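# Stack one keg centred upright on the other

## Task

Set one keg standing upright on top of the other keg, centred on it. Arm mounting points in metres, with heading in degrees counter-clockwise from +x: arm1 x=+0.42 y=+0.46 z=+0.76 facing -98; arm2 x=+0.01 y=+0.47 z=+0.65 facing -83; arm3 x=-0.44 y=+0.52 z=+0.67 facing -99; arm4 x=-0.59 y=-0.23 z=+0.67 facing +59; arm5 x=+0.02 y=-0.46 z=+0.73 facing +77; arm6 x=+0.46 y=-0.52 z=+0.70 facing +103. The stack only counts if it stays put with no robot supporting it, so at the end every gripper must be open and every arm moved away from the kegs.

## Robot and tools

ROBOTS. Six identical i2rt Big YAM arms, arm1 to arm6, each with six revolute joints, a two-finger gripper and a wrist camera riding on top of the hand, looking toward the fingertips when the hand is level and joints 1 and 6 are zero. The hand reaches roughly 1.0 m from the joint1 axis. A fixed room camera, cam_high, watches from above. Loose objects may occasionally be nudged by an outside disturbance.

FRAMES. Everything shares one scene frame: origin on the floor, +z up. The mount positions and headings listed in the task are in this frame (heading in degrees, counter-clockwise from +x). "hand" means the point halfway between the fingertips; its z axis runs along the fingers and its y axis is the direction the fingers open and close. Hand poses come from the URDF applied to each arm's true foot pose, which is never printed.

execute_actions. Argument "actions": a list holding either zero or one action object. The action is keyed by arm name ("arm1" ... "arm6"); each arm entry has a single key "joints", a dictionary of absolute joint targets (not offsets). Keys and ranges: joint1_rad -2.879 to 2.879 (rotation about the foot, positive counter-clockwise from above, 0 points the way the foot faces); joint2_rad 0 to 3.141 (shoulder, 0 = upper arm pointing back roughly level, increasing raises then brings it forward); joint3_rad 0 to 3.019 (elbow, 0 = folded, increasing opens); joint4_rad -1.692 to 1.57 (hand pitch, positive tips fingers up); joint5_rad -1.57 to 1.57 (hand yaw, positive toward the arm's right); joint6_rad -2.094 to 2.094 (hand roll, positive clockwise viewed from behind the hand); gripper_m 0 to 0.093 metres of fingertip separation. Done tolerances: ±0.045, ±0.14, ±0.09, ±0.055, ±0.03, ±0.035 rad and ±0.003 m. All arms listed in one action start together and may finish at different moments; one action runs at most 15 s. Joints or arms you omit keep their previous target and may still be pushing. Any unknown key or out-of-range number rejects the whole call and nothing moves. Optional "cameras": list of names from arm1_cam_wrist ... arm6_cam_wrist, cam_high, or "all"; omitted/null/["all"] gives every camera, [] gives none. An empty actions list just reports state and pictures. Joints move at different speeds, so the path between postures can bulge outward.

RESULTS. Each result gives every arm's joint_positions and joint_status, plus images whose order is named by the "pictures" line. Status words: "off_target" (stopped short, may still push); "contact_stop" or "time_out" (target dropped, joint holds where it halted; after time_out a joint can keep a nearby target and continue pushing, shown in on_its_own); "not_followed" (a collision guard withheld that arm's joint targets, announced by "joint command not followed" and usually a "cause:" line; the gripper part still runs, and the withheld targets may be retried later); "limit_stop_at_motor_heat". on_its_own lists joints you did not command this call; "held at" is the target held, not the position. To stop a joint pushing, command its reported position. A tiny change from the current position may produce no motion. If any result reports a stop, the remaining motion, wait and finished_scene calls in that same reply are skipped.

wait: "seconds" 0 to 10; commands nothing and returns state and images like an empty action.

zoom_image: "camera" (one camera name) and "region" [x0, y0, x1, y1] in pixels of that camera's most recent full image, origin top-left, no larger than 504 by 504. Wrist cameras are fisheye 616x616; cam_high is 504x504.

read_manual: optional "section" (only "licences"); returns licence text, no motion.

finished_scene: "scene" integer 1 or 2. Ends that scene for good after the last command has been held; the result says whether the goal was met and gives the next scene's task. Replying with no tool call ends all remaining scenes.

TYPICAL ORDER. Look with cameras, swing an arm above a keg with the gripper open, descend, close on the keg, lift, carry over the other keg, lower until it sits centred and upright, open, retract clear, confirm from cam_high, then call finished_scene.

TIMING AND HEAT. The simulation keeps running while you compose a reply; arms hold their last command meanwhile. Carrying a load or pushing warms motors; a MOTOR HOT line appears near 85 °C, and at 100 °C an OVER-TEMPERATURE FAULT makes that arm go limp and drop what it holds.

AVOID. Squeezing two robots against each other fails the task and ends the run; hard collisions may too. The guard between arms ignores fingers, gripper housings and wrist cameras and can react late. Arms do not stop on contact and can press very hard, so do not drive into the table or kegs. Avoid dropping, slamming or tipping kegs, and never leave a gripper holding the stack at the end.

Each tool is called by a JSON object that holds its "op" and its "data".

## Session

{"op": "execute_actions", "data": {"actions": []}}

Scene clock: 0.00 s.
Motor temperatures (°C, as the motors report them): arm1=[28 28 28 25 28 25] | arm2=[29 26 29 26 26 28] | arm3=[27 27 25 26 25 28] | arm4=[29 28 28 27 30 26] | arm5=[28 28 28 28 27 27] | arm6=[25 27 28 27 29 27]
arm1.joint_positions: joint1_rad=+0.359 joint2_rad=+0.581 joint3_rad=+1.384 joint4_rad=-1.331 joint5_rad=+0.089 joint6_rad=-0.416 gripper_m=+0.094
arm1.joint_status: not commanded
arm1.hand: x=+0.4533 y=+0.2428 z=+1.3099 quat_wxyz=(-0.286, -0.409, -0.763, +0.410) (m; scene frame)
arm2.joint_positions: joint1_rad=-0.251 joint2_rad=+0.631 joint3_rad=+1.454 joint4_rad=-1.469 joint5_rad=-0.154 joint6_rad=+0.295 gripper_m=+0.095
arm2.joint_status: not commanded
arm2.hand: x=+0.0080 y=+0.2617 z=+1.1941 quat_wxyz=(-0.387, -0.730, -0.511, +0.237) (m; scene frame)
arm3.joint_positions: joint1_rad=+0.158 joint2_rad=+0.590 joint3_rad=+1.464 joint4_rad=-1.242 joint5_rad=+0.185 joint6_rad=+0.494 gripper_m=+0.095
arm3.joint_status: not commanded
arm3.hand: x=-0.4725 y=+0.3033 z=+1.2759 quat_wxyz=(-0.444, -0.732, -0.375, +0.356) (m; scene frame)
arm4.joint_positions: joint1_rad=-0.405 joint2_rad=+0.532 joint3_rad=+1.330 joint4_rad=-1.417 joint5_rad=-0.040 joint6_rad=-0.491 gripper_m=+0.094
arm4.joint_status: not commanded
arm4.hand: x=-0.4342 y=-0.1165 z=+1.1792 quat_wxyz=(-0.460, +0.473, -0.750, -0.050) (m; scene frame)
arm5.joint_positions: joint1_rad=+0.310 joint2_rad=+0.600 joint3_rad=+1.455 joint4_rad=-1.187 joint5_rad=+0.258 joint6_rad=+0.099 gripper_m=+0.094
arm5.joint_status: not commanded
arm5.hand: x=+0.0397 y=-0.2333 z=+1.3361 quat_wxyz=(-0.450, +0.516, -0.624, -0.376) (m; scene frame)
arm6.joint_positions: joint1_rad=-0.095 joint2_rad=+0.540 joint3_rad=+1.341 joint4_rad=-1.527 joint5_rad=-0.212 joint6_rad=+0.487 gripper_m=+0.095
arm6.joint_status: not commanded
arm6.hand: x=+0.4040 y=-0.3400 z=+1.1953 quat_wxyz=(-0.097, +0.551, -0.725, -0.402) (m; scene frame)
pictures: arm1_cam_wrist, arm2_cam_wrist, arm3_cam_wrist, arm4_cam_wrist, arm5_cam_wrist, arm6_cam_wrist, cam_high
Images, in order (width x height): arm1_cam_wrist 616x616, arm2_cam_wrist 616x616, arm3_cam_wrist 616x616, arm4_cam_wrist 616x616, arm5_cam_wrist 616x616, arm6_cam_wrist 616x616, cam_high 504x504.

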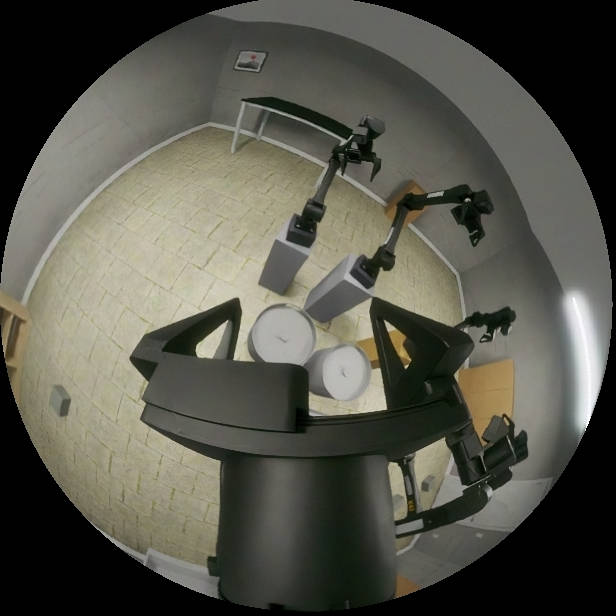

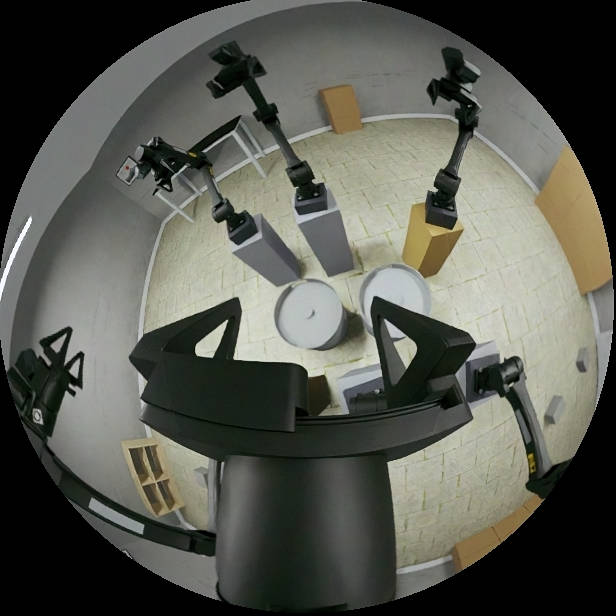

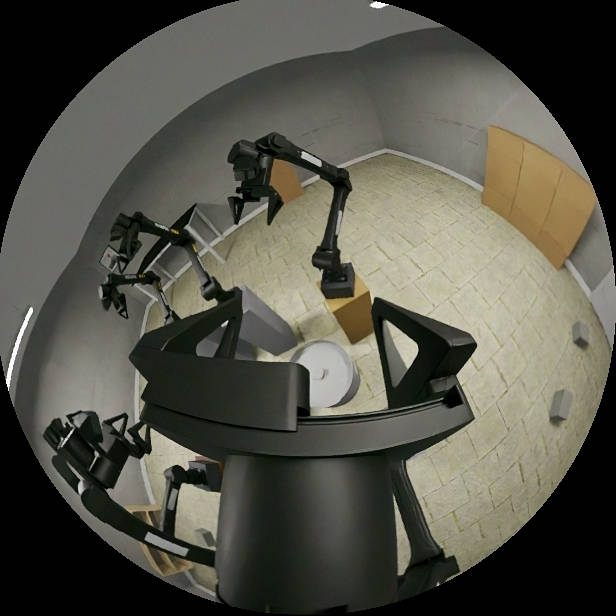

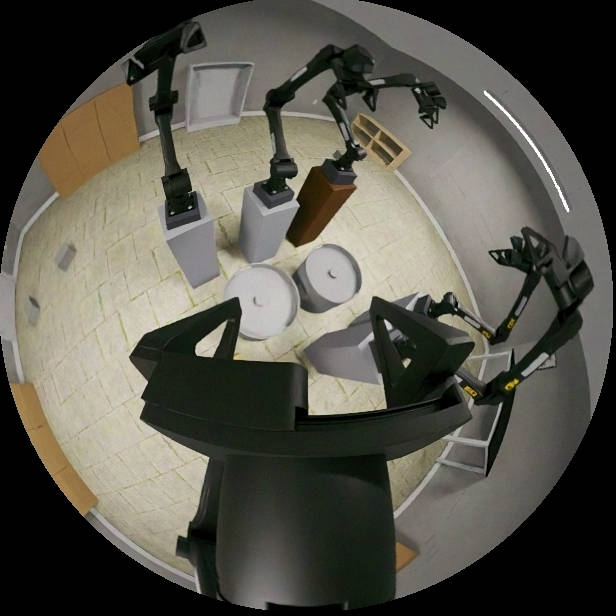

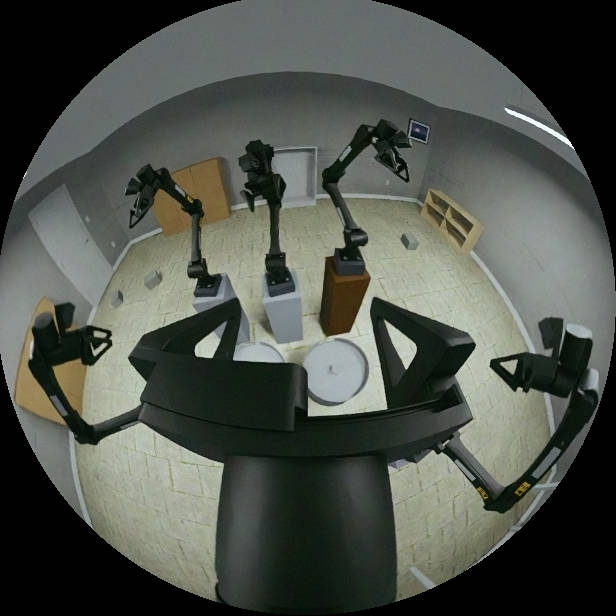

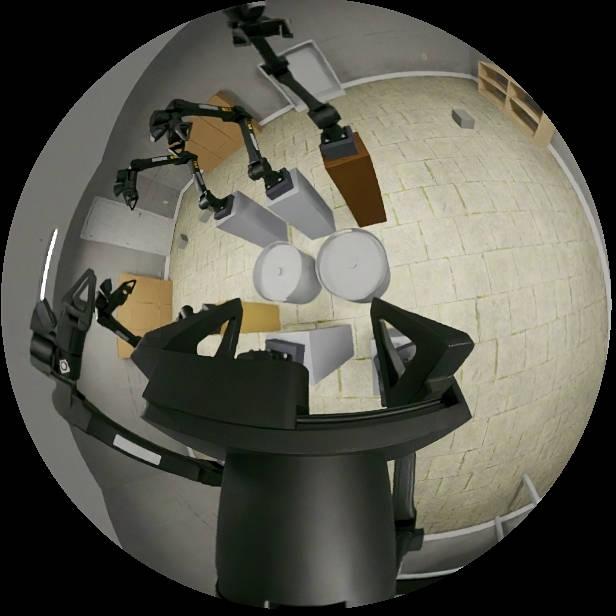

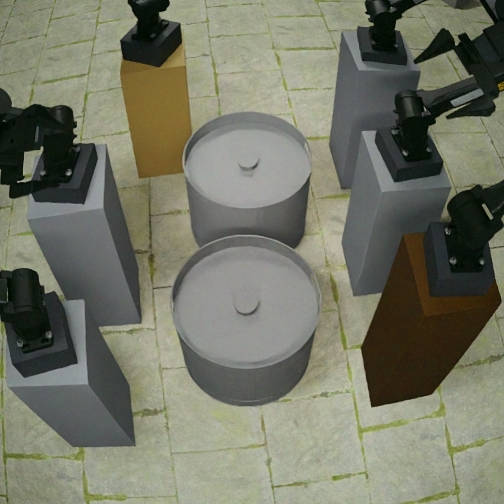

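{"op": "zoom_image", "data": {"camera": "cam_high", "region": [150, 90, 350, 420]}}

{"op": "zoom_image", "data": {"camera": "arm4_cam_wrist", "region": [200, 220, 400, 360]}}

{"op": "zoom_image", "data": {"camera": "arm6_cam_wrist", "region": [230, 200, 410, 330]}}

Region (150, 90, 350, 420) of cam_high's 504x504 image, scaled by 1.527, with more detail than that image has; it fills the left 305 columns of this view, and the rest is white.

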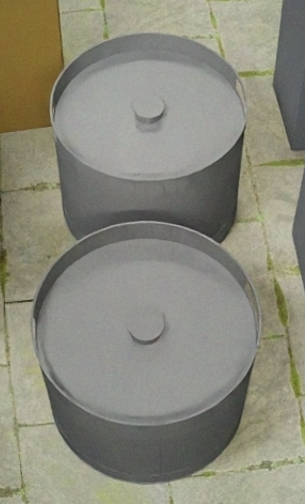

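Region (200, 220, 400, 360) of arm4_cam_wrist's 616x616 image, scaled by 2.520, with more detail than that image has; it fills the top 353 rows of this view, and the rest is white.

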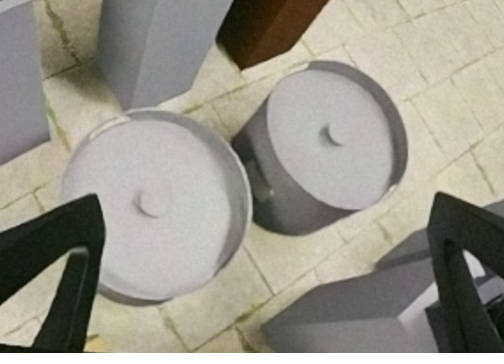

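Region (230, 200, 410, 330) of arm6_cam_wrist's 616x616 image, scaled by 2.800, with more detail than that image has.

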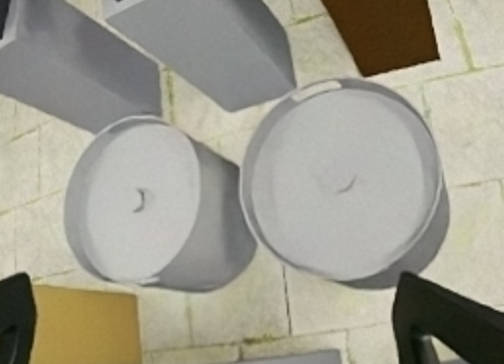

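{"op": "execute_actions", "data": {"actions": [{"arm2":{"joints":{"joint1_rad":-0.122,"joint2_rad":1.0,"joint3_rad":1.1,"joint4_rad":-1.1,"joint5_rad":0,"joint6_rad":0}},"arm6":{"joints":{"joint1_rad":0,"joint2_rad":1.0,"joint3_rad":1.1,"joint4_rad":-1.1,"joint5_rad":0,"joint6_rad":0}},"arm4":{"joints":{"joint1_rad":-0.5,"joint2_rad":0.8,"joint3_rad":0.9,"joint4_rad":-1.1,"joint5_rad":0,"joint6_rad":0}}}], "cameras": ["arm2_cam_wrist","arm4_cam_wrist","arm6_cam_wrist"]}}

Scene clock: 24.63 s.
Motor temperatures (°C, as the motors report them): arm1=[28 28 33 25 28 25] | arm2=[29 26 33 26 26 28] | arm3=[27 27 29 27 25 28] | arm4=[29 28 32 27 30 26] | arm5=[28 28 31 28 27 27] | arm6=[25 27 31 27 29 27]
arm1.joint_positions: joint1_rad=+0.359 joint2_rad=+0.581 joint3_rad=+1.384 joint4_rad=-1.331 joint5_rad=+0.089 joint6_rad=-0.416 gripper_m=+0.094
arm1.joint_status: not commanded
arm1.hand: x=+0.4533 y=+0.2428 z=+1.3099 quat_wxyz=(-0.286, -0.409, -0.763, +0.410) (m; scene frame)
arm2.joint_positions: joint1_rad=-0.131 joint2_rad=+1.003 joint3_rad=+1.080 joint4_rad=-1.120 joint5_rad=-0.002 joint6_rad=+0.016 gripper_m=+0.095
arm2.joint_status: all done
arm2.hand: x=+0.0056 y=+0.0920 z=+0.9564 quat_wxyz=(-0.188, -0.691, -0.673, +0.185) (m; scene frame)
arm3.joint_positions: joint1_rad=+0.158 joint2_rad=+0.590 joint3_rad=+1.464 joint4_rad=-1.242 joint5_rad=+0.185 joint6_rad=+0.494 gripper_m=+0.095
arm3.joint_status: not commanded
arm3.hand: x=-0.4725 y=+0.3033 z=+1.2759 quat_wxyz=(-0.444, -0.732, -0.375, +0.356) (m; scene frame)
arm4.joint_positions: joint1_rad=-0.496 joint2_rad=+0.796 joint3_rad=+0.887 joint4_rad=-1.115 joint5_rad=-0.004 joint6_rad=-0.017 gripper_m=+0.094
arm4.joint_status: all done
arm4.hand: x=-0.3195 y=-0.0753 z=+0.9411 quat_wxyz=(-0.263, +0.257, -0.927, -0.075) (m; scene frame)
arm5.joint_positions: joint1_rad=+0.310 joint2_rad=+0.600 joint3_rad=+1.455 joint4_rad=-1.187 joint5_rad=+0.258 joint6_rad=+0.099 gripper_m=+0.094
arm5.joint_status: not commanded
arm5.hand: x=+0.0397 y=-0.2333 z=+1.3361 quat_wxyz=(-0.450, +0.516, -0.624, -0.376) (m; scene frame)
arm6.joint_positions: joint1_rad=-0.005 joint2_rad=+0.998 joint3_rad=+1.081 joint4_rad=-1.116 joint5_rad=-0.003 joint6_rad=+0.014 gripper_m=+0.095
arm6.joint_status: all done
arm6.hand: x=+0.3800 y=-0.1442 z=+1.0020 quat_wxyz=(-0.158, +0.748, -0.611, -0.206) (m; scene frame)
pictures: arm2_cam_wrist, arm4_cam_wrist, arm6_cam_wrist
Images, in order (width x height): arm2_cam_wrist 616x616, arm4_cam_wrist 616x616, arm6_cam_wrist 616x616.

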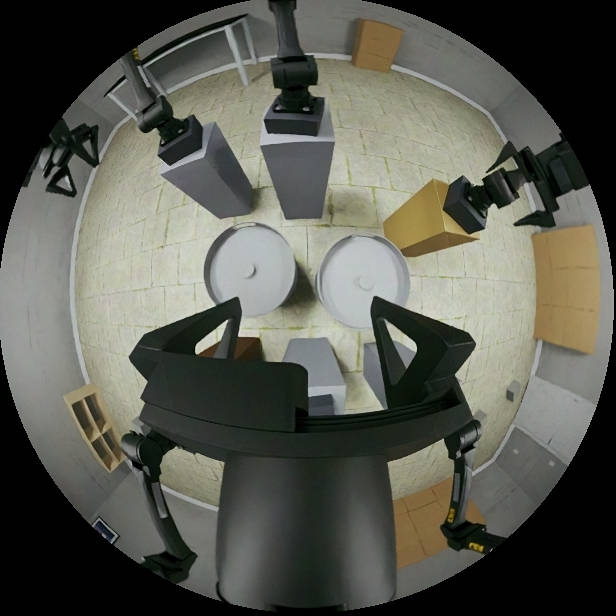

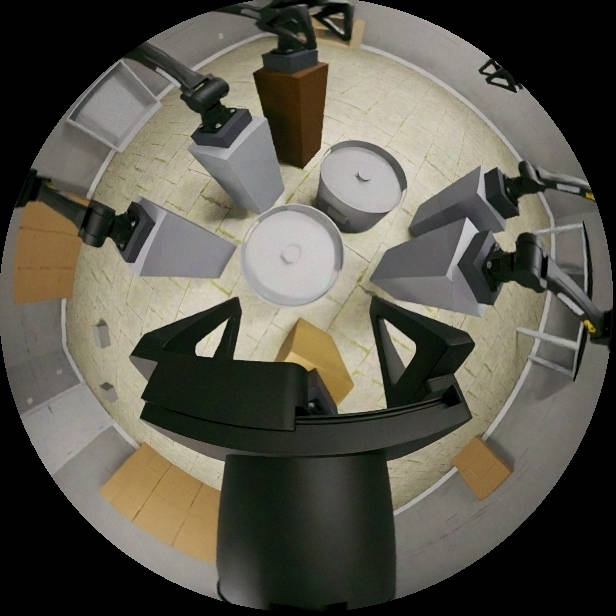

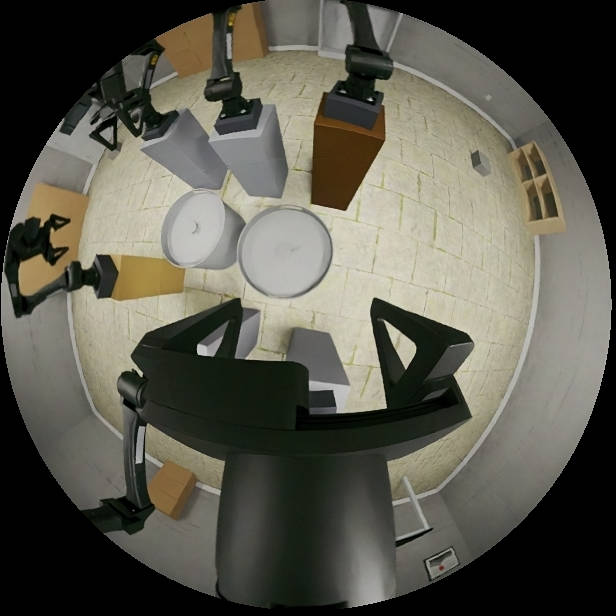

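{"op": "execute_actions", "data": {"actions": [{"arm2":{"joints":{"joint1_rad":-0.929,"joint2_rad":1.6,"joint3_rad":0.8,"joint4_rad":-0.77,"joint6_rad":0.764}},"arm6":{"joints":{"joint1_rad":-0.7,"joint2_rad":0.54,"joint3_rad":1.34}},"arm3":{"joints":{"joint1_rad":-0.55}},"arm4":{"joints":{"joint1_rad":0,"joint2_rad":1.6,"joint3_rad":0.75,"joint4_rad":-0.72,"joint6_rad":-0.541}},"arm5":{"joints":{"joint1_rad":0.906,"joint2_rad":1.6,"joint3_rad":0.95,"joint4_rad":-0.92,"joint5_rad":0,"joint6_rad":-0.892}},"arm1":{"joints":{"joint1_rad":-0.691,"joint5_rad":0,"joint6_rad":-0.831}}}], "cameras": []}}

{"op": "execute_actions", "data": {"actions": [{"arm2":{"joints":{"joint2_rad":1.991,"joint3_rad":0.668,"joint4_rad":-0.248}},"arm4":{"joints":{"joint2_rad":2.052,"joint3_rad":0.648,"joint4_rad":-0.167}},"arm5":{"joints":{"joint2_rad":2.287,"joint3_rad":0.92,"joint4_rad":-0.204}},"arm1":{"joints":{"joint2_rad":2.0,"joint3_rad":1.5,"joint4_rad":-1.07}}}], "cameras": []}}

{"op": "execute_actions", "data": {"actions": [{"arm1":{"joints":{"joint2_rad":2.597,"joint3_rad":1.688,"joint4_rad":-0.662}}}], "cameras": ["arm1_cam_wrist","arm2_cam_wrist","arm4_cam_wrist","arm5_cam_wrist","cam_high"]}}

Scene clock: 63.13 s.
Motor temperatures (°C, as the motors report them): arm1=[28 28 34 25 28 25] | arm2=[29 27 37 27 26 28] | arm3=[27 27 30 27 25 28] | arm4=[29 28 34 27 30 26] | arm5=[28 28 33 28 27 27] | arm6=[25 27 34 27 29 27]
arm1.joint_positions: joint1_rad=-0.685 joint2_rad=+0.581 joint3_rad=+1.384 joint4_rad=-1.331 joint5_rad=+0.001 joint6_rad=-0.823 gripper_m=+0.094
arm1.joint_status: all done
arm1.hand: x=+0.2588 y=+0.3114 z=+1.3097 quat_wxyz=(+0.020, -0.613, -0.612, +0.499) (m; scene frame)
arm2.joint_positions: joint1_rad=-0.927 joint2_rad=+1.596 joint3_rad=+0.799 joint4_rad=-0.784 joint5_rad=+0.000 joint6_rad=+0.748 gripper_m=+0.095
arm2.joint_status: all done
arm2.hand: x=-0.2527 y=+0.2187 z=+0.6405 quat_wxyz=(+0.000, -1.000, -0.008, -0.004) (m; scene frame)
arm3.joint_positions: joint1_rad=-0.544 joint2_rad=+0.590 joint3_rad=+1.464 joint4_rad=-1.242 joint5_rad=+0.185 joint6_rad=+0.494 gripper_m=+0.095
arm3.joint_status: all done
arm3.hand: x=-0.6045 y=+0.3757 z=+1.2760 quat_wxyz=(-0.295, -0.816, -0.100, +0.487) (m; scene frame)
arm4.joint_positions: joint1_rad=+0.003 joint2_rad=+1.607 joint3_rad=+0.750 joint4_rad=-0.730 joint5_rad=-0.002 joint6_rad=-0.525 gripper_m=+0.094
arm4.joint_status: all done
arm4.hand: x=-0.4082 y=+0.0688 z=+0.6412 quat_wxyz=(+0.004, +0.699, -0.715, -0.002) (m; scene frame)
arm5.joint_positions: joint1_rad=+0.914 joint2_rad=+1.585 joint3_rad=+0.932 joint4_rad=-0.923 joint5_rad=+0.003 joint6_rad=-0.881 gripper_m=+0.094
arm5.joint_status: all done
arm5.hand: x=-0.2334 y=-0.1545 z=+0.7544 quat_wxyz=(+0.000, +1.000, +0.002, +0.006) (m; scene frame)
arm6.joint_positions: joint1_rad=-0.695 joint2_rad=+0.547 joint3_rad=+1.338 joint4_rad=-1.106 joint5_rad=+0.001 joint6_rad=+0.012 gripper_m=+0.095
arm6.joint_status: all done
arm6.hand: x=+0.5706 y=-0.3021 z=+1.2782 quat_wxyz=(-0.496, +0.420, -0.697, -0.305) (m; scene frame)
pictures: none
No camera images: the call's "cameras" was empty. Leave "cameras" out to get every camera's image.

Scene clock: 64.97 s.
Motor temperatures (°C, as the motors report them): arm1=[28 29 35 25 28 25] | arm2=[29 27 36 27 26 28] | arm3=[27 27 30 27 25 28] | arm4=[29 28 34 27 30 26] | arm5=[28 28 32 28 27 27] | arm6=[25 27 34 27 29 27]
arm1.joint_positions: joint1_rad=-0.685 joint2_rad=+1.978 joint3_rad=+1.489 joint4_rad=-1.080 joint5_rad=+0.001 joint6_rad=-0.824 gripper_m=+0.094
arm1.joint_status: all done
arm1.hand: x=-0.0001 y=+0.0719 z=+0.7901 quat_wxyz=(+0.001, -0.707, -0.707, +0.002) (m; scene frame)
arm2.joint_positions: joint1_rad=-0.927 joint2_rad=+1.991 joint3_rad=+0.669 joint4_rad=-0.262 joint5_rad=+0.000 joint6_rad=+0.749 gripper_m=+0.095
arm2.joint_status: all done
arm2.hand: x=-0.2278 y=+0.2414 z=+0.4845 quat_wxyz=(+0.001, -1.000, -0.008, -0.005) (m; scene frame)
arm3.joint_positions: joint1_rad=-0.544 joint2_rad=+0.590 joint3_rad=+1.464 joint4_rad=-1.242 joint5_rad=+0.185 joint6_rad=+0.494 gripper_m=+0.095
arm3.joint_status: not commanded
arm3.hand: x=-0.6045 y=+0.3757 z=+1.2760 quat_wxyz=(-0.295, -0.816, -0.100, +0.487) (m; scene frame)
arm4.joint_positions: joint1_rad=+0.003 joint2_rad=+2.059 joint3_rad=+0.652 joint4_rad=-0.177 joint5_rad=-0.002 joint6_rad=-0.525 gripper_m=+0.094
arm4.joint_status: all done
arm4.hand: x=-0.4241 y=+0.0439 z=+0.4792 quat_wxyz=(+0.002, +0.700, -0.715, -0.002) (m; scene frame)
arm5.joint_positions: joint1_rad=+0.914 joint2_rad=+2.277 joint3_rad=+0.917 joint4_rad=-0.215 joint5_rad=+0.003 joint6_rad=-0.882 gripper_m=+0.094
arm5.joint_status: all done
arm5.hand: x=-0.2326 y=-0.1526 z=+0.4796 quat_wxyz=(-0.001, +1.000, +0.003, +0.005) (m; scene frame)
arm6.joint_positions: joint1_rad=-0.695 joint2_rad=+0.547 joint3_rad=+1.338 joint4_rad=-1.106 joint5_rad=+0.001 joint6_rad=+0.012 gripper_m=+0.095
arm6.joint_status: not commanded
arm6.hand: x=+0.5706 y=-0.3021 z=+1.2782 quat_wxyz=(-0.496, +0.420, -0.697, -0.305) (m; scene frame)
pictures: none
No camera images: the call's "cameras" was empty. Leave "cameras" out to get every camera's image.

Scene clock: 66.47 s.
Motor temperatures (°C, as the motors report them): arm1=[28 29 34 25 28 25] | arm2=[29 27 36 26 26 28] | arm3=[27 27 30 27 25 28] | arm4=[29 29 33 27 30 26] | arm5=[28 28 32 28 27 27] | arm6=[25 27 33 27 29 27]
arm1.joint_positions: joint1_rad=-0.685 joint2_rad=+2.606 joint3_rad=+1.664 joint4_rad=-0.679 joint5_rad=+0.001 joint6_rad=-0.825 gripper_m=+0.094
arm1.joint_status: all done
arm1.hand: x=-0.0171 y=+0.0562 z=+0.4751 quat_wxyz=(+0.000, -0.707, -0.707, -0.024) (m; scene frame)
arm2.joint_positions: joint1_rad=-0.927 joint2_rad=+1.991 joint3_rad=+0.669 joint4_rad=-0.262 joint5_rad=+0.000 joint6_rad=+0.749 gripper_m=+0.095
arm2.joint_status: not commanded
arm2.hand: x=-0.2278 y=+0.2414 z=+0.4845 quat_wxyz=(+0.001, -1.000, -0.008, -0.005) (m; scene frame)
arm3.joint_positions: joint1_rad=-0.544 joint2_rad=+0.590 joint3_rad=+1.464 joint4_rad=-1.242 joint5_rad=+0.185 joint6_rad=+0.494 gripper_m=+0.095
arm3.joint_status: not commanded
arm3.hand: x=-0.6045 y=+0.3757 z=+1.2760 quat_wxyz=(-0.295, -0.816, -0.100, +0.487) (m; scene frame)
arm4.joint_positions: joint1_rad=+0.003 joint2_rad=+2.059 joint3_rad=+0.652 joint4_rad=-0.177 joint5_rad=-0.002 joint6_rad=-0.525 gripper_m=+0.094
arm4.joint_status: not commanded
arm4.hand: x=-0.4241 y=+0.0439 z=+0.4792 quat_wxyz=(+0.002, +0.700, -0.715, -0.002) (m; scene frame)
arm5.joint_positions: joint1_rad=+0.914 joint2_rad=+2.277 joint3_rad=+0.917 joint4_rad=-0.215 joint5_rad=+0.003 joint6_rad=-0.882 gripper_m=+0.094
arm5.joint_status: not commanded
arm5.hand: x=-0.2326 y=-0.1526 z=+0.4796 quat_wxyz=(-0.001, +1.000, +0.003, +0.005) (m; scene frame)
arm6.joint_positions: joint1_rad=-0.695 joint2_rad=+0.547 joint3_rad=+1.338 joint4_rad=-1.106 joint5_rad=+0.001 joint6_rad=+0.012 gripper_m=+0.095
arm6.joint_status: not commanded
arm6.hand: x=+0.5706 y=-0.3021 z=+1.2782 quat_wxyz=(-0.496, +0.420, -0.697, -0.305) (m; scene frame)
pictures: arm1_cam_wrist, arm2_cam_wrist, arm4_cam_wrist, arm5_cam_wrist, cam_high
Images, in order (width x height): arm1_cam_wrist 616x616, arm2_cam_wrist 616x616, arm4_cam_wrist 616x616, arm5_cam_wrist 616x616, cam_high 504x504.

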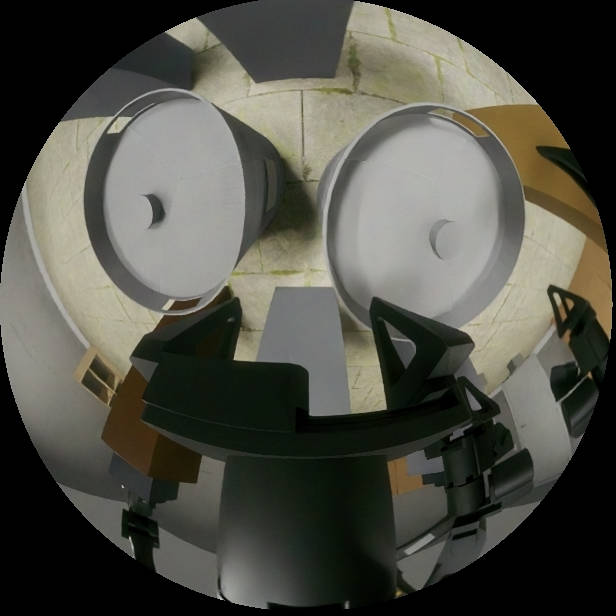

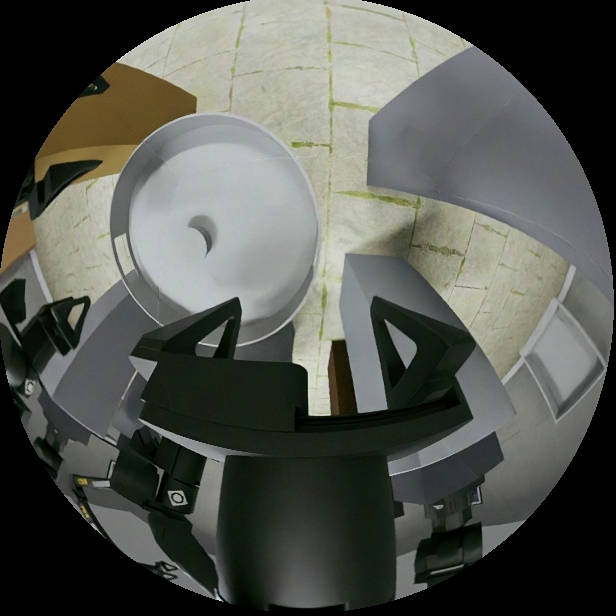

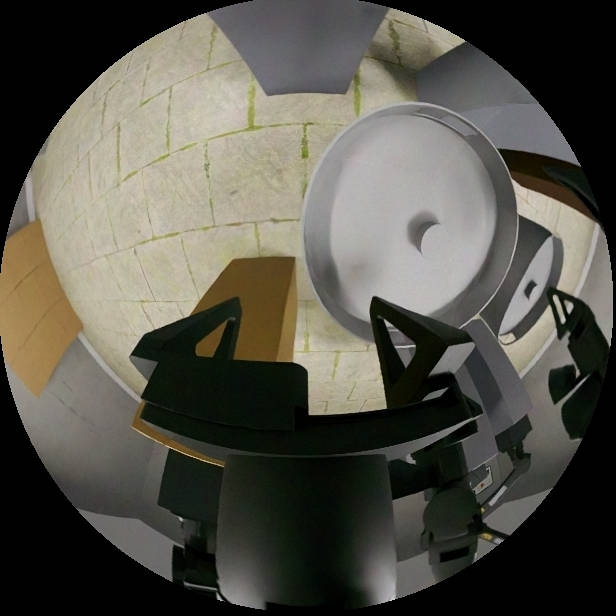

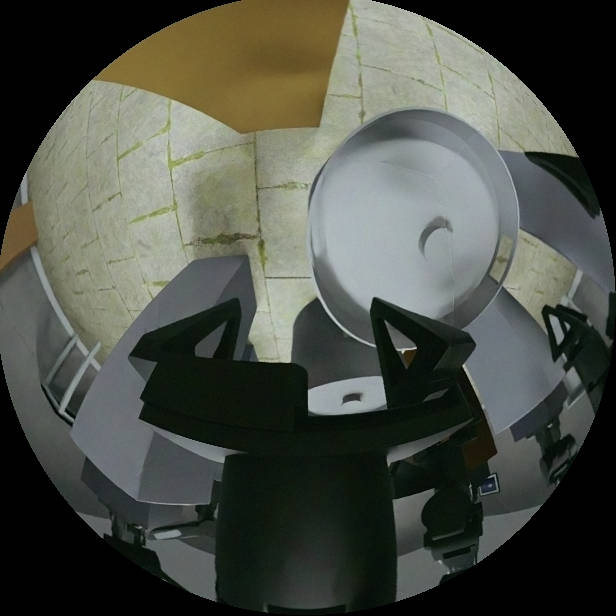

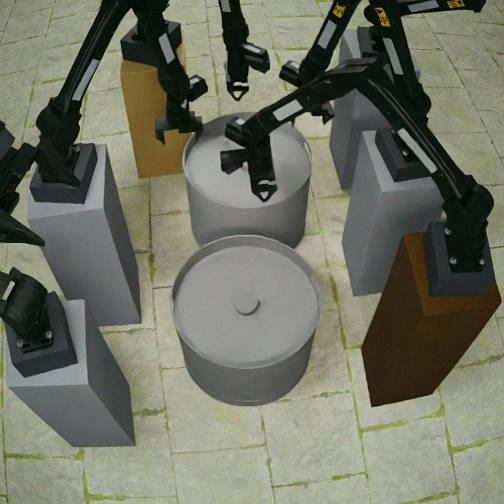

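{"op": "execute_actions", "data": {"actions": [{"arm2":{"joints":{"joint1_rad":-0.96,"joint2_rad":2.42,"joint3_rad":0.785,"joint4_rad":0.082,"joint6_rad":0.735}},"arm4":{"joints":{"joint1_rad":0.017,"joint2_rad":2.477,"joint3_rad":0.824,"joint4_rad":0.099,"joint6_rad":-0.535}},"arm5":{"joints":{"joint1_rad":0.895,"joint2_rad":2.651,"joint3_rad":1.128,"joint4_rad":-0.032,"joint6_rad":-0.905}},"arm1":{"joints":{"joint1_rad":-0.705,"joint2_rad":2.892,"joint3_rad":1.922,"joint4_rad":-0.552,"joint6_rad":-0.85}}}], "cameras": ["arm1_cam_wrist","arm2_cam_wrist","arm4_cam_wrist","arm5_cam_wrist"]}}

Scene clock: 81.60 s.
Motor temperatures (°C, as the motors report them): arm1=[28 31 33 25 28 25] | arm2=[29 27 33 26 26 28] | arm3=[27 27 31 27 25 28] | arm4=[29 29 30 27 30 26] | arm5=[28 29 31 28 27 27] | arm6=[25 27 33 27 29 27]
arm1.joint_positions: joint1_rad=-0.699 joint2_rad=+2.887 joint3_rad=+1.911 joint4_rad=-0.559 joint5_rad=+0.001 joint6_rad=-0.843 gripper_m=+0.094
arm1.joint_status: all done
arm1.hand: x=-0.0476 y=+0.0398 z=+0.3621 quat_wxyz=(+0.002, -0.705, -0.709, +0.018) (m; scene frame)
arm2.joint_positions: joint1_rad=-0.951 joint2_rad=+2.429 joint3_rad=+0.782 joint4_rad=+0.067 joint5_rad=+0.000 joint6_rad=+0.749 gripper_m=+0.095
arm2.joint_status: all done
arm2.hand: x=-0.2276 y=+0.2514 z=+0.3518 quat_wxyz=(-0.001, -1.000, +0.004, -0.004) (m; scene frame)
arm3.joint_positions: joint1_rad=-0.544 joint2_rad=+0.590 joint3_rad=+1.464 joint4_rad=-1.242 joint5_rad=+0.185 joint6_rad=+0.494 gripper_m=+0.095
arm3.joint_status: not commanded
arm3.hand: x=-0.6045 y=+0.3757 z=+1.2760 quat_wxyz=(-0.295, -0.816, -0.100, +0.487) (m; scene frame)
arm4.joint_positions: joint1_rad=+0.009 joint2_rad=+2.493 joint3_rad=+0.818 joint4_rad=+0.089 joint5_rad=-0.002 joint6_rad=-0.525 gripper_m=+0.094
arm4.joint_status: all done
arm4.hand: x=-0.4239 y=+0.0490 z=+0.3483 quat_wxyz=(+0.003, +0.702, -0.712, -0.002) (m; scene frame)
arm5.joint_positions: joint1_rad=+0.900 joint2_rad=+2.651 joint3_rad=+1.123 joint4_rad=-0.035 joint5_rad=+0.003 joint6_rad=-0.895 gripper_m=+0.094
arm5.joint_status: all done
arm5.hand: x=-0.2324 y=-0.1430 z=+0.3457 quat_wxyz=(-0.005, +1.000, +0.003, +0.002) (m; scene frame)
arm6.joint_positions: joint1_rad=-0.695 joint2_rad=+0.547 joint3_rad=+1.338 joint4_rad=-1.106 joint5_rad=+0.001 joint6_rad=+0.012 gripper_m=+0.095
arm6.joint_status: not commanded
arm6.hand: x=+0.5706 y=-0.3021 z=+1.2782 quat_wxyz=(-0.496, +0.420, -0.697, -0.305) (m; scene frame)
pictures: arm1_cam_wrist, arm2_cam_wrist, arm4_cam_wrist, arm5_cam_wrist
joint command not followed: on one or more control steps a check withheld the commanded joint targets of the arm4 arm, and it was not sent them on those steps.
cause: the commanded joint targets would bring a part of the robot too close to another arm (this arm's wrist (the part past joint 4) and the other arm's wrist (the part past joint 4)); next, command targets that bring no part of the robot closer to that arm.
Images, in order (width x height): arm1_cam_wrist 616x616, arm2_cam_wrist 616x616, arm4_cam_wrist 616x616, arm5_cam_wrist 616x616.

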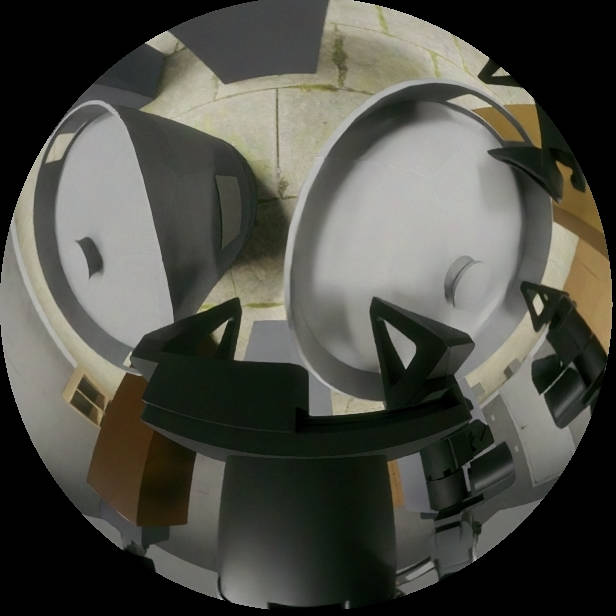

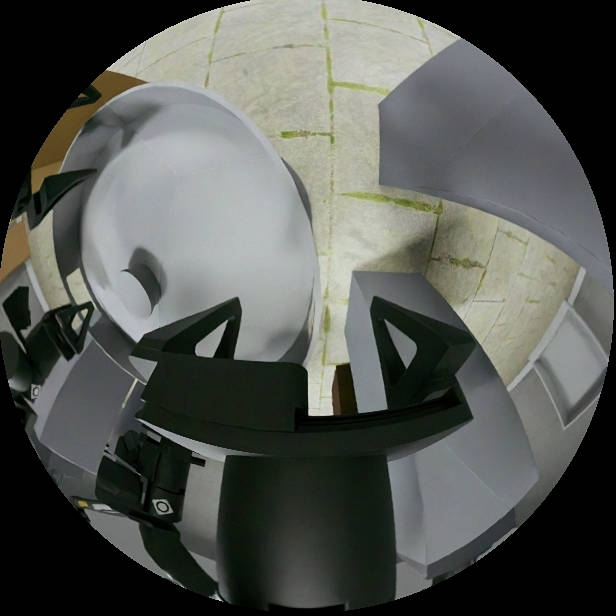

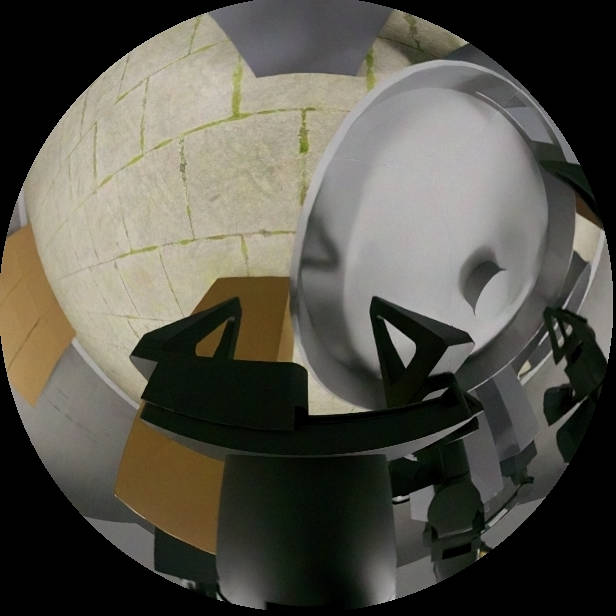

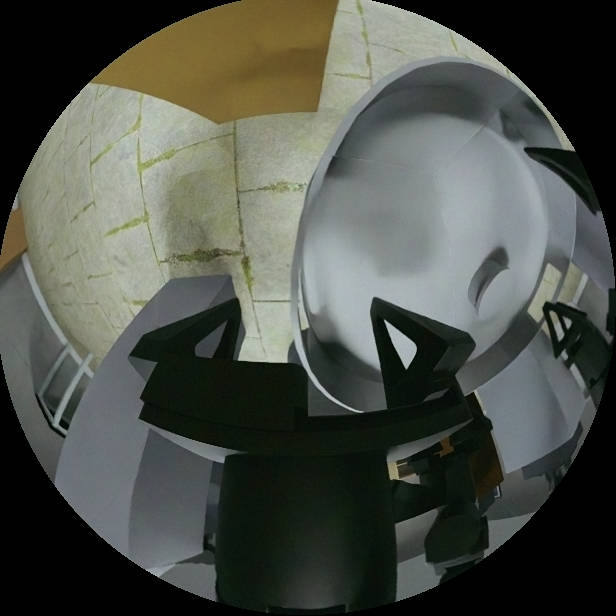

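{"op": "zoom_image", "data": {"camera": "arm5_cam_wrist", "region": [466, 120, 616, 400]}}

{"op": "zoom_image", "data": {"camera": "arm2_cam_wrist", "region": [0, 120, 160, 400]}}

Region (466, 120, 616, 400) of arm5_cam_wrist's 616x616 image, scaled by 1.800, with more detail than that image has; it fills the left 270 columns of this view, and the rest is white.

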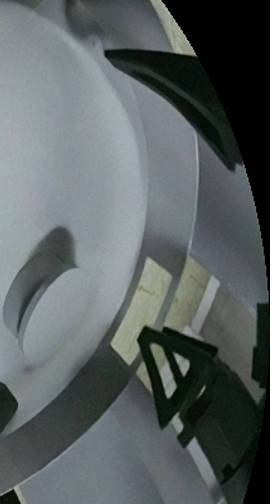

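Region (0, 120, 160, 400) of arm2_cam_wrist's 616x616 image, scaled by 1.800, with more detail than that image has; it fills the left 288 columns of this view, and the rest is white.

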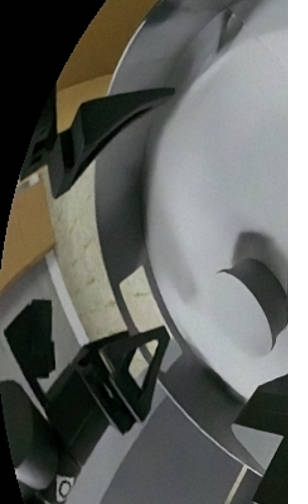

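{"op": "execute_actions", "data": {"actions": [{"arm1":{"joints":{"joint1_rad":-0.705,"joint2_rad":2.965,"joint3_rad":1.98,"joint4_rad":-0.575}},"arm2":{"joints":{"joint1_rad":-1.045,"joint2_rad":2.497,"joint3_rad":0.92,"joint4_rad":0.02,"joint6_rad":0.432}},"arm4":{"joints":{"joint1_rad":-0.036,"joint2_rad":2.565,"joint3_rad":0.796,"joint4_rad":0.22,"joint6_rad":-0.76}},"arm5":{"joints":{"joint1_rad":0.972,"joint2_rad":2.715,"joint3_rad":1.255,"joint4_rad":-0.106,"joint6_rad":-0.6}}}], "cameras": ["arm1_cam_wrist","arm2_cam_wrist","arm4_cam_wrist","arm5_cam_wrist"]}}

Scene clock: 129.47 s.
Motor temperatures (°C, as the motors report them): arm1=[28 33 33 25 28 25] | arm2=[29 28 31 26 26 28] | arm3=[27 27 31 27 25 28] | arm4=[29 31 29 27 30 26] | arm5=[28 30 29 28 27 27] | arm6=[25 27 33 27 29 27]
arm1.joint_positions: joint1_rad=-0.699 joint2_rad=+2.921 joint3_rad=+1.956 joint4_rad=-0.560 joint5_rad=+0.001 joint6_rad=-0.843 gripper_m=+0.094
arm1.joint_status: all done
arm1.hand: x=-0.0526 y=+0.0353 z=+0.3514 quat_wxyz=(+0.002, -0.705, -0.709, +0.024) (m; scene frame)
arm2.joint_positions: joint1_rad=-1.048 joint2_rad=+2.485 joint3_rad=+0.920 joint4_rad=+0.033 joint5_rad=+0.000 joint6_rad=+0.448 gripper_m=+0.095
arm2.joint_status: all done
arm2.hand: x=-0.2900 y=+0.2434 z=+0.3321 quat_wxyz=(-0.013, -0.995, -0.097, +0.016) (m; scene frame)
arm3.joint_positions: joint1_rad=-0.544 joint2_rad=+0.590 joint3_rad=+1.464 joint4_rad=-1.242 joint5_rad=+0.185 joint6_rad=+0.494 gripper_m=+0.095
arm3.joint_status: not commanded
arm3.hand: x=-0.6045 y=+0.3757 z=+1.2760 quat_wxyz=(-0.295, -0.816, -0.100, +0.487) (m; scene frame)
arm4.joint_positions: joint1_rad=-0.036 joint2_rad=+2.569 joint3_rad=+0.806 joint4_rad=+0.209 joint5_rad=-0.002 joint6_rad=-0.744 gripper_m=+0.094
arm4.joint_status: all done
arm4.hand: x=-0.4192 y=+0.0303 z=+0.3264 quat_wxyz=(-0.013, +0.761, -0.649, -0.005) (m; scene frame)
arm5.joint_positions: joint1_rad=+0.979 joint2_rad=+2.691 joint3_rad=+1.254 joint4_rad=-0.096 joint5_rad=+0.003 joint6_rad=-0.611 gripper_m=+0.094
arm5.joint_status: all done
arm5.hand: x=-0.2884 y=-0.1302 z=+0.3338 quat_wxyz=(-0.015, +0.995, -0.100, -0.010) (m; scene frame)
arm6.joint_positions: joint1_rad=-0.695 joint2_rad=+0.547 joint3_rad=+1.338 joint4_rad=-1.106 joint5_rad=+0.001 joint6_rad=+0.012 gripper_m=+0.095
arm6.joint_status: not commanded
arm6.hand: x=+0.5706 y=-0.3021 z=+1.2782 quat_wxyz=(-0.496, +0.420, -0.697, -0.305) (m; scene frame)
pictures: arm1_cam_wrist, arm2_cam_wrist, arm4_cam_wrist, arm5_cam_wrist
Images, in order (width x height): arm1_cam_wrist 616x616, arm2_cam_wrist 616x616, arm4_cam_wrist 616x616, arm5_cam_wrist 616x616.

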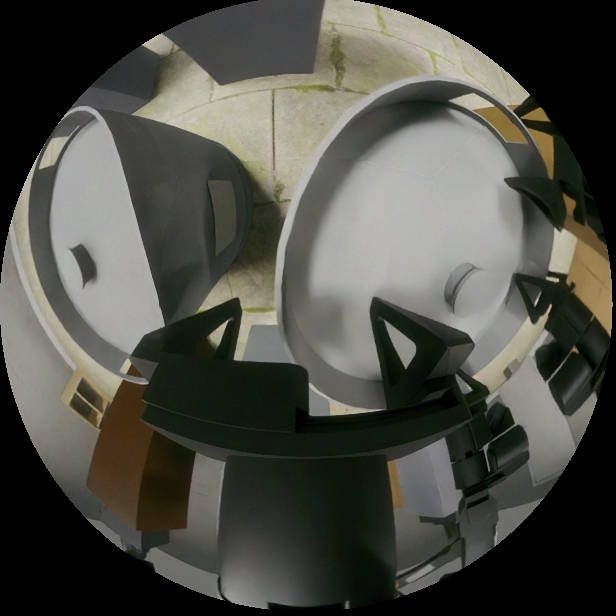

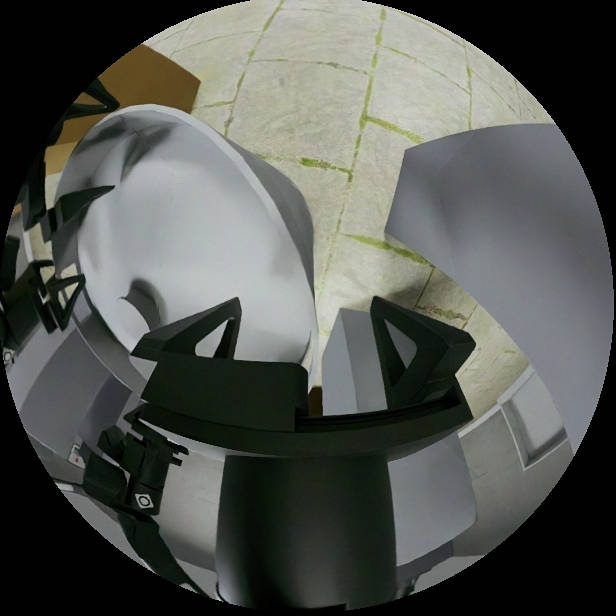

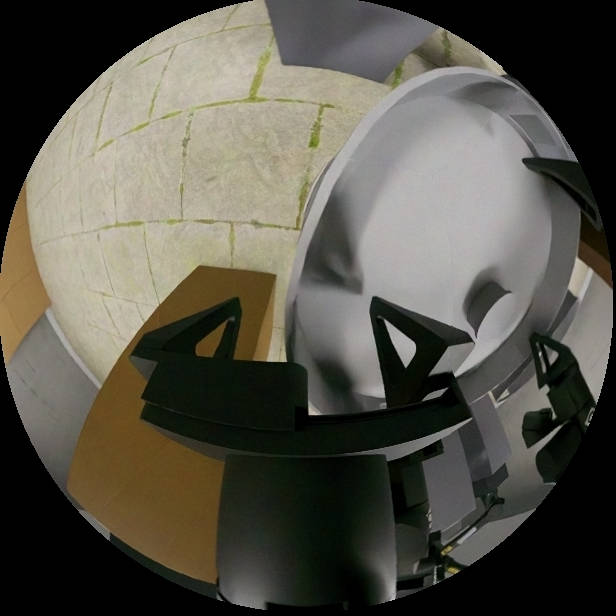

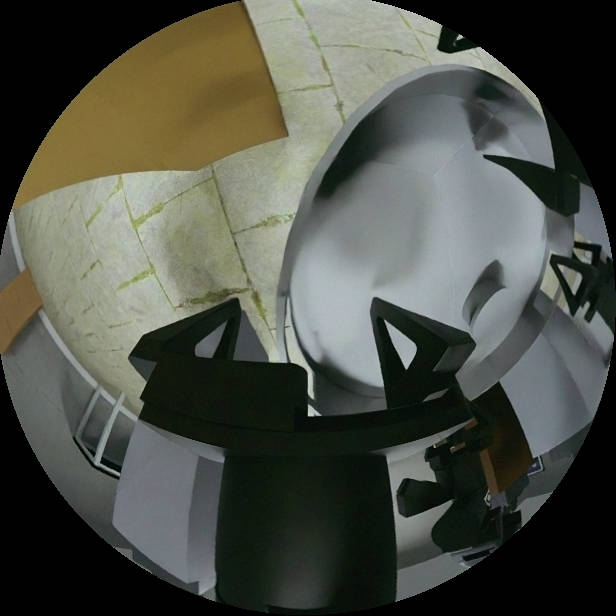

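{"op": "execute_actions", "data": {"actions": [{"arm1":{"joints":{"joint2_rad":3.0,"joint3_rad":1.99,"joint4_rad":-0.595}},"arm2":{"joints":{"joint1_rad":-1.03,"joint2_rad":2.52,"joint4_rad":0.0}},"arm4":{"joints":{"joint2_rad":2.58,"joint3_rad":0.78}},"arm5":{"joints":{"joint2_rad":2.74,"joint4_rad":-0.122}}}], "cameras": ["arm1_cam_wrist","arm2_cam_wrist","arm4_cam_wrist","arm5_cam_wrist"]}}

Scene clock: 133.50 s.
Motor temperatures (°C, as the motors report them): arm1=[28 33 33 25 28 25] | arm2=[29 28 31 26 26 28] | arm3=[27 27 31 27 25 28] | arm4=[29 31 29 27 30 26] | arm5=[28 30 29 28 27 27] | arm6=[25 27 33 27 29 27]
arm1.joint_positions: joint1_rad=-0.699 joint2_rad=+2.964 joint3_rad=+1.967 joint4_rad=-0.579 joint5_rad=+0.001 joint6_rad=-0.843 gripper_m=+0.094
arm1.joint_status: all done
arm1.hand: x=-0.0364 y=+0.0499 z=+0.3280 quat_wxyz=(+0.001, -0.705, -0.709, -0.001) (m; scene frame)
arm2.joint_positions: joint1_rad=-1.043 joint2_rad=+2.503 joint3_rad=+0.920 joint4_rad=+0.012 joint5_rad=+0.000 joint6_rad=+0.448 gripper_m=+0.095
arm2.joint_status: all done
arm2.hand: x=-0.2784 y=+0.2497 z=+0.3259 quat_wxyz=(-0.004, -0.995, -0.100, +0.000) (m; scene frame)
arm3.joint_positions: joint1_rad=-0.544 joint2_rad=+0.590 joint3_rad=+1.464 joint4_rad=-1.242 joint5_rad=+0.185 joint6_rad=+0.494 gripper_m=+0.095
arm3.joint_status: not commanded
arm3.hand: x=-0.6045 y=+0.3757 z=+1.2760 quat_wxyz=(-0.295, -0.816, -0.100, +0.487) (m; scene frame)
arm4.joint_positions: joint1_rad=-0.036 joint2_rad=+2.572 joint3_rad=+0.796 joint4_rad=+0.210 joint5_rad=-0.002 joint6_rad=-0.744 gripper_m=+0.094
arm4.joint_status: all done
arm4.hand: x=-0.4232 y=+0.0243 z=+0.3264 quat_wxyz=(-0.007, +0.761, -0.649, -0.004) (m; scene frame)
arm5.joint_positions: joint1_rad=+0.979 joint2_rad=+2.714 joint3_rad=+1.254 joint4_rad=-0.113 joint5_rad=+0.003 joint6_rad=-0.610 gripper_m=+0.094
arm5.joint_status: all done
arm5.hand: x=-0.2773 y=-0.1418 z=+0.3243 quat_wxyz=(-0.002, +0.995, -0.100, +0.005) (m; scene frame)
arm6.joint_positions: joint1_rad=-0.695 joint2_rad=+0.547 joint3_rad=+1.338 joint4_rad=-1.106 joint5_rad=+0.001 joint6_rad=+0.012 gripper_m=+0.095
arm6.joint_status: not commanded
arm6.hand: x=+0.5706 y=-0.3021 z=+1.2782 quat_wxyz=(-0.496, +0.420, -0.697, -0.305) (m; scene frame)
pictures: arm1_cam_wrist, arm2_cam_wrist, arm4_cam_wrist, arm5_cam_wrist
Images, in order (width x height): arm1_cam_wrist 616x616, arm2_cam_wrist 616x616, arm4_cam_wrist 616x616, arm5_cam_wrist 616x616.

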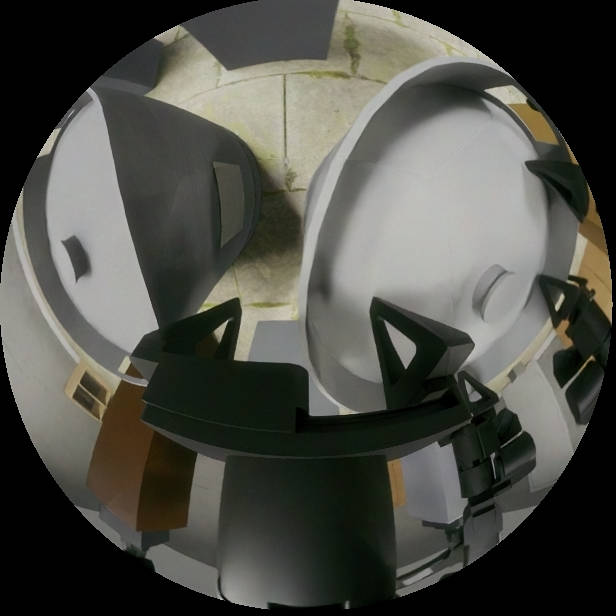

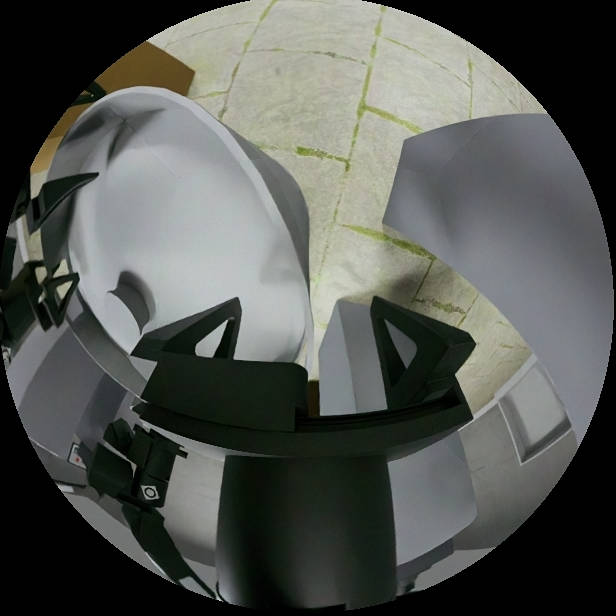

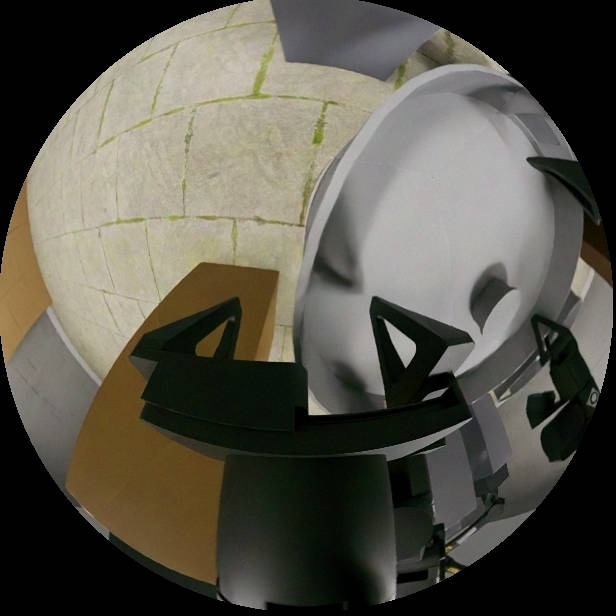

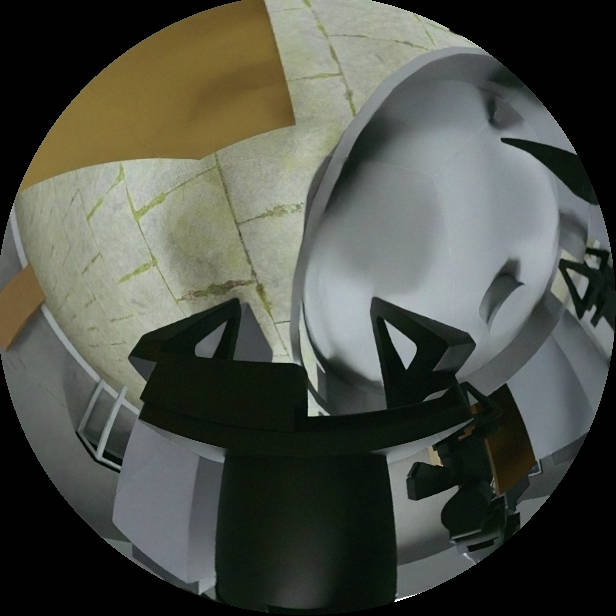

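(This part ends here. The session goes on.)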